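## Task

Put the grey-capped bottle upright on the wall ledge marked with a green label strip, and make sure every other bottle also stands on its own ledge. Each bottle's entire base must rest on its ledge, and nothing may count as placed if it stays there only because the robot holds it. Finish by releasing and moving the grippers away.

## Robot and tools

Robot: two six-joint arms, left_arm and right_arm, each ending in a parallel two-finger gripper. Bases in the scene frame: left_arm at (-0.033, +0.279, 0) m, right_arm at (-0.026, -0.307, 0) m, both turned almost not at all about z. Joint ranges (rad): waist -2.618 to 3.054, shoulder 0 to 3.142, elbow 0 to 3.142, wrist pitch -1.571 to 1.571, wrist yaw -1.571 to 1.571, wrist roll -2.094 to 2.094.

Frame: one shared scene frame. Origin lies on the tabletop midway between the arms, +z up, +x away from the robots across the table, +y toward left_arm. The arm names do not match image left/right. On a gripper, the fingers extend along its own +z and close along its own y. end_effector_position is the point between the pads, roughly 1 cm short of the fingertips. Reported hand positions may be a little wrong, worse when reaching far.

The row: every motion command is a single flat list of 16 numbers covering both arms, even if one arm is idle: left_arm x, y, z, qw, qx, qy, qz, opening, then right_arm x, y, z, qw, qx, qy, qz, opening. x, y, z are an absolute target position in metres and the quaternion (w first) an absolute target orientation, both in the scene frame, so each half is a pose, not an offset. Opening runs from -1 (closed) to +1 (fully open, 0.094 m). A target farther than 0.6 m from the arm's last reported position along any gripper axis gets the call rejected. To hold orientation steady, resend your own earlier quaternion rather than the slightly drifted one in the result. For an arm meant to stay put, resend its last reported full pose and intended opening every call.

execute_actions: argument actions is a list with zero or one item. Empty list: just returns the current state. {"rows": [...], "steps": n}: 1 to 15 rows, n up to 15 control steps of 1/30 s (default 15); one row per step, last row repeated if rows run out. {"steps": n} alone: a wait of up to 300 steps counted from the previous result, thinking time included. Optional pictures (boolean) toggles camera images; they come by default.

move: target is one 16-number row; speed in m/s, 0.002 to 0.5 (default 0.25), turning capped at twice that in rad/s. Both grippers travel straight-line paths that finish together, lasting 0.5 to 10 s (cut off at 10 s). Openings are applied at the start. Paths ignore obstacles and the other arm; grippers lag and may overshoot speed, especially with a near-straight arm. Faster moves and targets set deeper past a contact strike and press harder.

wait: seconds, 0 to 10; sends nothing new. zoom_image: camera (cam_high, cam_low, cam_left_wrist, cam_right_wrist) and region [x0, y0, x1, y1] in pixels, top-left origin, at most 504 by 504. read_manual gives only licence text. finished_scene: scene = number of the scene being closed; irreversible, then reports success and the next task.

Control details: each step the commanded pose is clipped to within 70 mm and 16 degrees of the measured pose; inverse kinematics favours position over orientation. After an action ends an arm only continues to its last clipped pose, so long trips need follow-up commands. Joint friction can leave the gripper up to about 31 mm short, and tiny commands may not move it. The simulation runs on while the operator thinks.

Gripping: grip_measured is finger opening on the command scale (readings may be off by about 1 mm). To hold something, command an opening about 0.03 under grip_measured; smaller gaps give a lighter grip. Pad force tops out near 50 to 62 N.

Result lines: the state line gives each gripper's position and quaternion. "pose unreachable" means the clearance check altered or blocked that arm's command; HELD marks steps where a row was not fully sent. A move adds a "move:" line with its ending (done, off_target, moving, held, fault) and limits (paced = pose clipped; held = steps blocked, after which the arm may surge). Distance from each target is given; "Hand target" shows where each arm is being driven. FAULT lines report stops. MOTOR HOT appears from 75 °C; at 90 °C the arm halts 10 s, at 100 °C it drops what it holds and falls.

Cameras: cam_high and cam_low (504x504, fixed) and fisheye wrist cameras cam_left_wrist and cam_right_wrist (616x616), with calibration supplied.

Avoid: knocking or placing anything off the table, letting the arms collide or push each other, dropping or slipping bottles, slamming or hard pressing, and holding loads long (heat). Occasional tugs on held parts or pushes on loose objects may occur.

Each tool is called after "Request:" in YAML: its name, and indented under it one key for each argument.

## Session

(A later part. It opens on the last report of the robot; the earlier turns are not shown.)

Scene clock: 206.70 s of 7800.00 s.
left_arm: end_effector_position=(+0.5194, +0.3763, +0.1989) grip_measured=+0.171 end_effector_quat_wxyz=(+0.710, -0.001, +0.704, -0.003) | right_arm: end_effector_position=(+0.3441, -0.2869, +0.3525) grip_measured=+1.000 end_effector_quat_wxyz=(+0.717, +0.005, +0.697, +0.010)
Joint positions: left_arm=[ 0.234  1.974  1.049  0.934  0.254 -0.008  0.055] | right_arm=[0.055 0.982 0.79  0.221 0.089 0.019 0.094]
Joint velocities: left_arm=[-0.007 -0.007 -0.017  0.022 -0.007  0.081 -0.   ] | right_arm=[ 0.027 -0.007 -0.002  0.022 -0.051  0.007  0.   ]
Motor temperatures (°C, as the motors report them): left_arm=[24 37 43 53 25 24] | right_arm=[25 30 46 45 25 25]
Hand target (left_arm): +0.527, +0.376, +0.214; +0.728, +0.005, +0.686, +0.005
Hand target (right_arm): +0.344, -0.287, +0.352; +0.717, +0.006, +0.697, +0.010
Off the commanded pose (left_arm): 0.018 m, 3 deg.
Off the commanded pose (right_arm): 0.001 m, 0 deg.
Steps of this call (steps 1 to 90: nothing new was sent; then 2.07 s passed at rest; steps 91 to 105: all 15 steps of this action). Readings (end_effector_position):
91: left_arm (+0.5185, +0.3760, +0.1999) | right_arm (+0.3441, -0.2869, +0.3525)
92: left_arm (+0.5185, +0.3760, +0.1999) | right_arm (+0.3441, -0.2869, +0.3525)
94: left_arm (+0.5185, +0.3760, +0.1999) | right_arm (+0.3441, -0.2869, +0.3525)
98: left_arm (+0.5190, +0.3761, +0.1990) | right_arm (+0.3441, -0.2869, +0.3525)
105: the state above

Request:
execute_actions:
  actions: []

Request:
zoom_image:
  camera: "cam_low"
  region: [140, 190, 240, 285]

Scene clock: 207.60 s of 7800.00 s.
left_arm: end_effector_position=(+0.5194, +0.3763, +0.1989) grip_measured=+0.171 end_effector_quat_wxyz=(+0.710, -0.001, +0.704, -0.003) | right_arm: end_effector_position=(+0.3441, -0.2869, +0.3525) grip_measured=+1.000 end_effector_quat_wxyz=(+0.717, +0.005, +0.697, +0.010)
Joint positions: left_arm=[ 0.234  1.974  1.049  0.935  0.254 -0.007  0.055] | right_arm=[0.055 0.982 0.79  0.221 0.089 0.019 0.094]
Joint velocities: left_arm=[-0.017  0.002  0.002 -0.007 -0.022 -0.007 -0.001] | right_arm=[ 0.012  0.002 -0.007 -0.081  0.022 -0.022  0.   ]
Motor temperatures (°C, as the motors report them): left_arm=[24 37 43 53 25 24] | right_arm=[25 30 46 45 25 25]
Hand target (left_arm): +0.527, +0.376, +0.214; +0.728, +0.005, +0.686, +0.005
Hand target (right_arm): +0.344, -0.287, +0.352; +0.717, +0.006, +0.697, +0.010
Off the commanded pose (left_arm): 0.018 m, 3 deg.
Off the commanded pose (right_arm): 0.001 m, 0 deg.
Steps of this call (steps 1 to 27: nothing new was sent). Readings (end_effector_position):
1: left_arm (+0.5194, +0.3763, +0.1990) | right_arm (+0.3441, -0.2869, +0.3525)
2: left_arm (+0.5194, +0.3763, +0.1991) | right_arm (+0.3441, -0.2869, +0.3525)
4: left_arm (+0.5194, +0.3763, +0.1989) | right_arm (+0.3441, -0.2869, +0.3525)
8: left_arm (+0.5194, +0.3763, +0.1989) | right_arm (+0.3441, -0.2869, +0.3525)
27: the state above
camera_calibration (this result's frames):
cam_left_wrist: T_world_to_cam=[[-0.0428683, -0.996038, -0.0779133, 0.407374], [-0.602632, 0.0879797, -0.793155, 0.479115], [0.796867, 0.0129518, -0.604016, -0.189949], [0, 0, 0, 1]] pos_world=[0.457557, 0.366068, 0.29702]
cam_right_wrist: T_world_to_cam=[[0.0472588, -0.988527, -0.143458, -0.245739], [-0.647976, 0.0789613, -0.757557, 0.534054], [0.760193, 0.128759, -0.63681, 0.113347], [0, 0, 0, 1]] pos_world=[0.271502, -0.299684, 0.441503]

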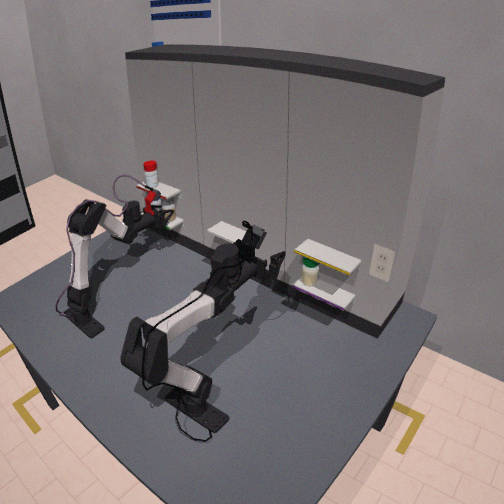

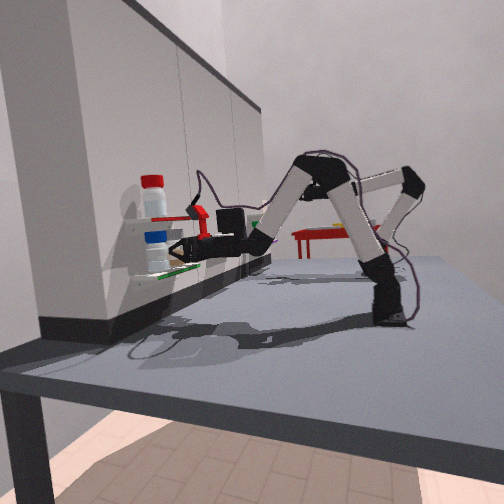

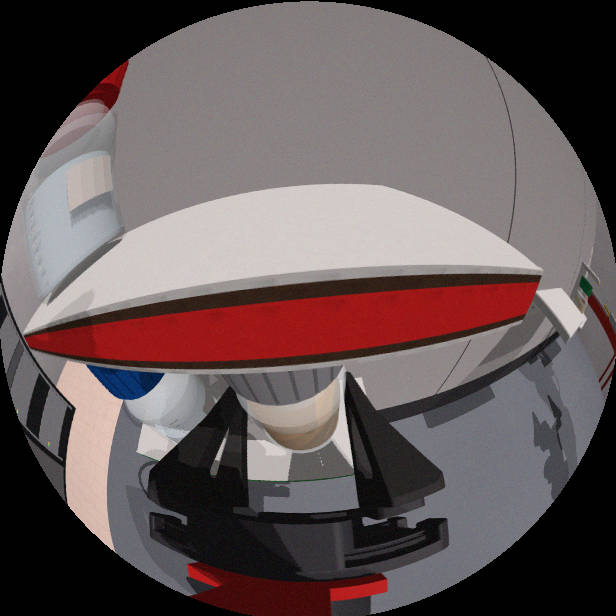

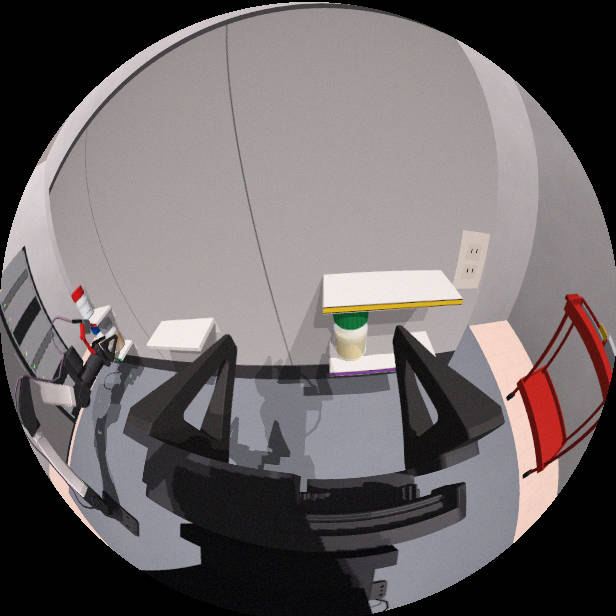

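Region (140, 190, 240, 285) of cam_low's 504x504 image, scaled by 5.040, with more detail than that image has; it fills the top 479 rows of this view, and the rest is white.

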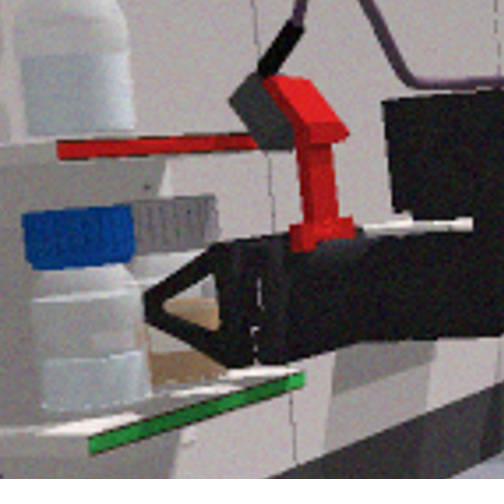

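Request:
execute_actions:
  actions:
    - {"rows": [[0.5257,0.3759,0.2093,0.7218,0.0032,0.6919,0.0027,0.11, 0.3441,-0.2874,0.3522,0.717,0.006,0.697,0.010,1],[0.5225,0.3761,0.2041,0.7159,0.0011,0.6979,-0.0002,0.12, 0.3441,-0.2874,0.3522,0.717,0.006,0.697,0.010,1],[0.5194,0.3763,0.1989,0.710,-0.001,0.704,-0.003,0.135, 0.3441,-0.2874,0.3522,0.717,0.006,0.697,0.010,1],[0.5194,0.3763,0.1989,0.710,-0.001,0.704,-0.003,0.15, 0.3441,-0.2874,0.3522,0.717,0.006,0.697,0.010,1],[0.5194,0.3763,0.1989,0.710,-0.001,0.704,-0.003,0.162, 0.3441,-0.2874,0.3522,0.717,0.006,0.697,0.010,1],[0.5194,0.3763,0.1989,0.710,-0.001,0.704,-0.003,0.17, 0.3441,-0.2874,0.3522,0.717,0.006,0.697,0.010,1],[0.5194,0.3763,0.1989,0.710,-0.001,0.704,-0.003,0.18, 0.3441,-0.2874,0.3522,0.717,0.006,0.697,0.010,1],[0.5194,0.3763,0.1989,0.710,-0.001,0.704,-0.003,0.2, 0.3441,-0.2874,0.3522,0.717,0.006,0.697,0.010,1],[0.5194,0.3763,0.1989,0.710,-0.001,0.704,-0.003,0.24, 0.3441,-0.2874,0.3522,0.717,0.006,0.697,0.010,1],[0.5194,0.3763,0.1989,0.710,-0.001,0.704,-0.003,0.3, 0.3441,-0.2874,0.3522,0.717,0.006,0.697,0.010,1],[0.5194,0.3763,0.1989,0.710,-0.001,0.704,-0.003,0.38, 0.3441,-0.2874,0.3522,0.717,0.006,0.697,0.010,1],[0.5194,0.3763,0.1989,0.710,-0.001,0.704,-0.003,0.47, 0.3441,-0.2874,0.3522,0.717,0.006,0.697,0.010,1],[0.5194,0.3763,0.1989,0.710,-0.001,0.704,-0.003,0.56, 0.3441,-0.2874,0.3522,0.717,0.006,0.697,0.010,1],[0.5194,0.3763,0.1989,0.710,-0.001,0.704,-0.003,0.63, 0.3441,-0.2874,0.3522,0.717,0.006,0.697,0.010,1],[0.5194,0.3763,0.1989,0.710,-0.001,0.704,-0.003,0.68, 0.3441,-0.2874,0.3522,0.717,0.006,0.697,0.010,1]], "steps": 15}

Scene clock: 211.53 s of 7800.00 s.
left_arm: end_effector_position=(+0.5194, +0.3763, +0.1989) grip_measured=+0.654 end_effector_quat_wxyz=(+0.710, -0.001, +0.704, -0.003) | right_arm: end_effector_position=(+0.3441, -0.2869, +0.3525) grip_measured=+1.000 end_effector_quat_wxyz=(+0.717, +0.005, +0.697, +0.010)
Joint positions: left_arm=[ 0.234  1.974  1.049  0.935  0.254 -0.007  0.078] | right_arm=[0.055 0.982 0.79  0.221 0.089 0.019 0.094]
Joint velocities: left_arm=[-0.007 -0.002  0.012 -0.007 -0.022  0.066  0.048] | right_arm=[ 0.012  0.017 -0.002  0.007 -0.037  0.007  0.   ]
Motor temperatures (°C, as the motors report them): left_arm=[24 37 43 53 25 24] | right_arm=[25 30 46 45 25 25]
Hand target (left_arm): +0.519, +0.376, +0.199; +0.710, -0.001, +0.704, -0.003
Hand target (right_arm): +0.344, -0.287, +0.352; +0.717, +0.006, +0.697, +0.010
Off the commanded pose (left_arm): 0.000 m, 0 deg.
Off the commanded pose (right_arm): 0.001 m, 0 deg.
Steps of this call (steps 1 to 90: nothing new was sent; then 0.43 s passed at rest; steps 91 to 105: all 15 steps of this action). Readings (end_effector_position):
91: left_arm (+0.5194, +0.3763, +0.1989) | right_arm (+0.3441, -0.2869, +0.3525)
92: left_arm (+0.5194, +0.3763, +0.1989) | right_arm (+0.3441, -0.2869, +0.3525)
94: left_arm (+0.5194, +0.3763, +0.1989) | right_arm (+0.3441, -0.2869, +0.3525)
98: left_arm (+0.5194, +0.3763, +0.1989) | right_arm (+0.3441, -0.2869, +0.3525)
105: the state above
camera_calibration (this result's frames):
cam_left_wrist: T_world_to_cam=[[-0.0428683, -0.996038, -0.0779133, 0.407374], [-0.602632, 0.0879797, -0.793155, 0.479115], [0.796867, 0.0129518, -0.604016, -0.189949], [0, 0, 0, 1]] pos_world=[0.457557, 0.366068, 0.29702]
cam_right_wrist: T_world_to_cam=[[0.0472588, -0.988527, -0.143458, -0.245739], [-0.647976, 0.0789613, -0.757557, 0.534054], [0.760193, 0.128759, -0.63681, 0.113347], [0, 0, 0, 1]] pos_world=[0.271502, -0.299684, 0.441503]

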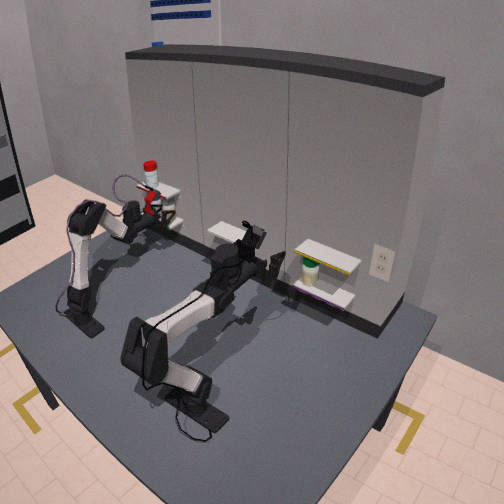

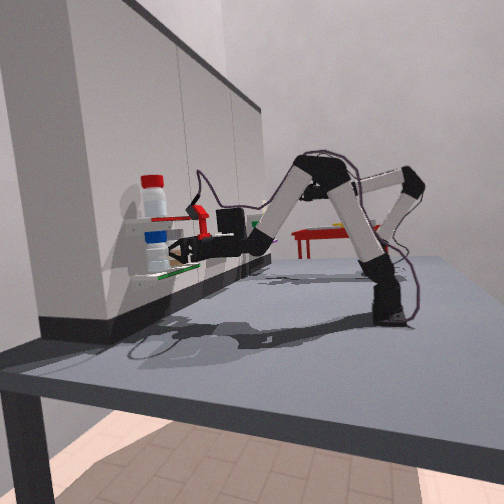

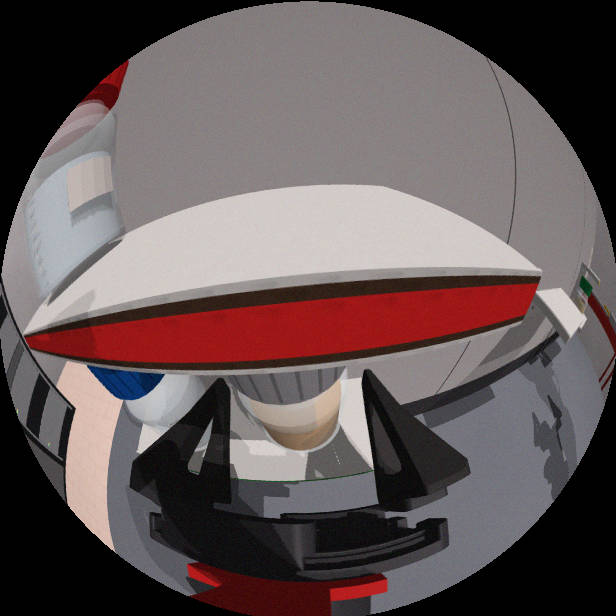

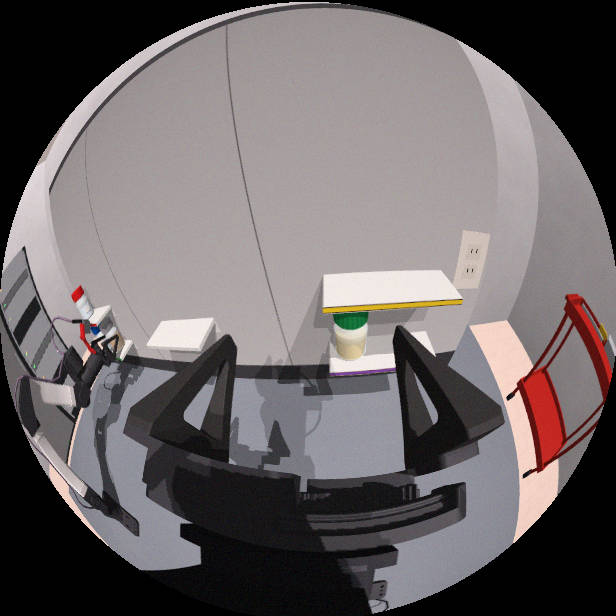

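Released cleanly. Now retreat.

Request:
move:
  target: [0.34,0.376,0.245,0.710,-0.001,0.704,-0.003,0.68, 0.3441,-0.2874,0.3522,0.717,0.006,0.697,0.010,1]
  speed: 0.2

Scene clock: 213.60 s of 7800.00 s.
left_arm: end_effector_position=(+0.3452, +0.3746, +0.2610) grip_measured=+0.678 end_effector_quat_wxyz=(+0.722, +0.004, +0.692, +0.004) | right_arm: end_effector_position=(+0.3441, -0.2869, +0.3525) grip_measured=+1.000 end_effector_quat_wxyz=(+0.717, +0.005, +0.697, +0.010)
Joint positions: left_arm=[ 0.416  1.209  0.517  0.738  0.431 -0.007  0.079] | right_arm=[0.055 0.982 0.79  0.221 0.089 0.019 0.094]
Joint velocities: left_arm=[-0.022 -0.007 -0.007  0.037 -0.022 -0.037  0.001] | right_arm=[-0.017 -0.027 -0.007 -0.051  0.037 -0.007  0.   ]
Motor temperatures (°C, as the motors report them): left_arm=[24 37 43 52 25 24] | right_arm=[25 30 46 45 25 25]
Hand target (left_arm): +0.340, +0.374, +0.247; +0.710, -0.000, +0.704, -0.002
Hand target (right_arm): +0.344, -0.287, +0.352; +0.717, +0.006, +0.697, +0.010
Off the commanded pose (left_arm): 0.017 m, 2 deg.
Off the commanded pose (right_arm): 0.001 m, 0 deg.
move: off_target (left_arm)
camera_calibration (this result's frames):
cam_left_wrist: T_world_to_cam=[[-0.0361867, -0.994722, -0.0960124, 0.404978], [-0.576753, 0.0992479, -0.810867, 0.414958], [0.816117, 0.0260328, -0.5773, -0.0321243], [0, 0, 0, 1]] pos_world=[0.2802, 0.362493, 0.356814]
cam_right_wrist: T_world_to_cam=[[0.0472588, -0.988527, -0.143458, -0.245739], [-0.647976, 0.0789613, -0.757557, 0.534054], [0.760193, 0.128759, -0.63681, 0.113347], [0, 0, 0, 1]] pos_world=[0.271502, -0.299684, 0.441503]

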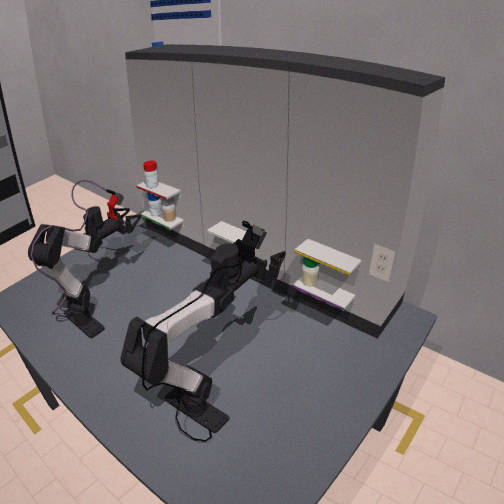

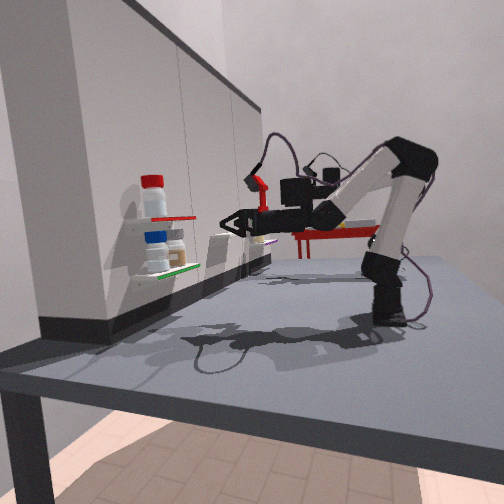

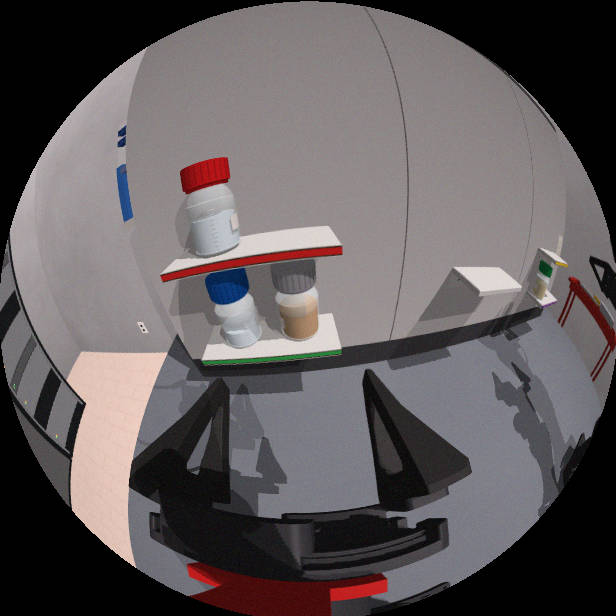

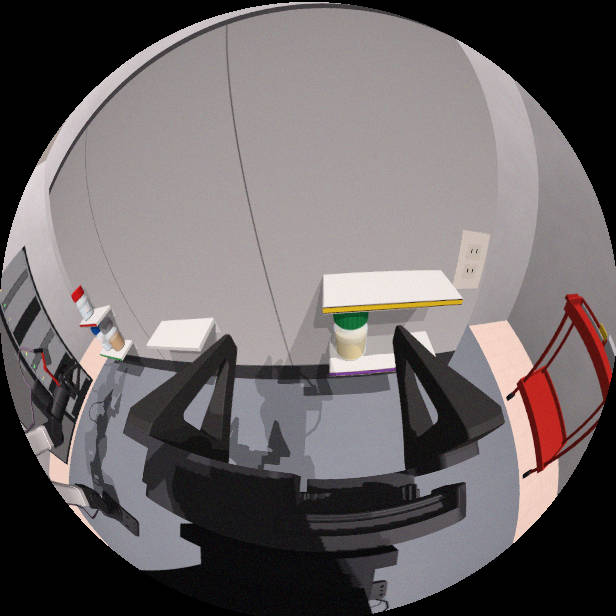

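Request:
zoom_image:
  camera: "cam_right_wrist"
  region: [300, 290, 420, 390]

Request:
zoom_image:
  camera: "cam_left_wrist"
  region: [150, 150, 360, 375]

Region (300, 290, 420, 390) of cam_right_wrist's 616x616 image, scaled by 4.200, with more detail than that image has.

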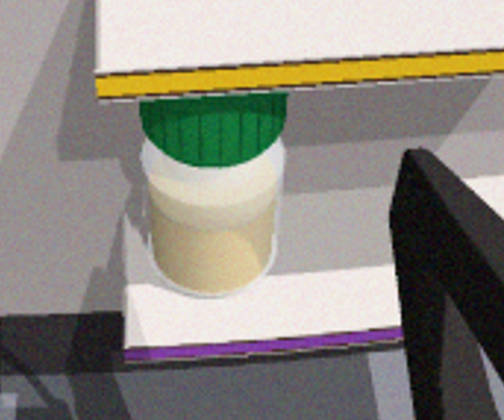

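Region (150, 150, 360, 375) of cam_left_wrist's 616x616 image, scaled by 2.240, with more detail than that image has; it fills the left 470 columns of this view, and the rest is white.

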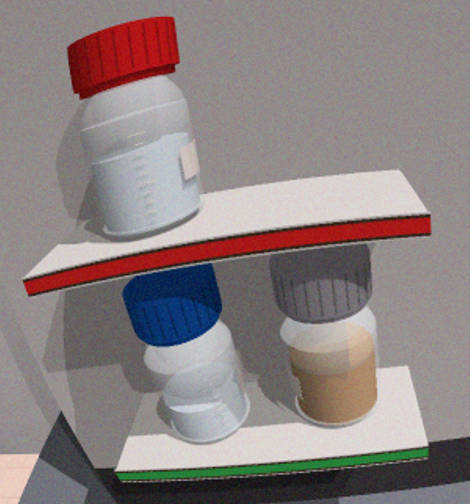

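All bottles stand fully on their ledges and both arms are clear.

Request:
finished_scene:
  scene: 2

The scene is finished: the task was done.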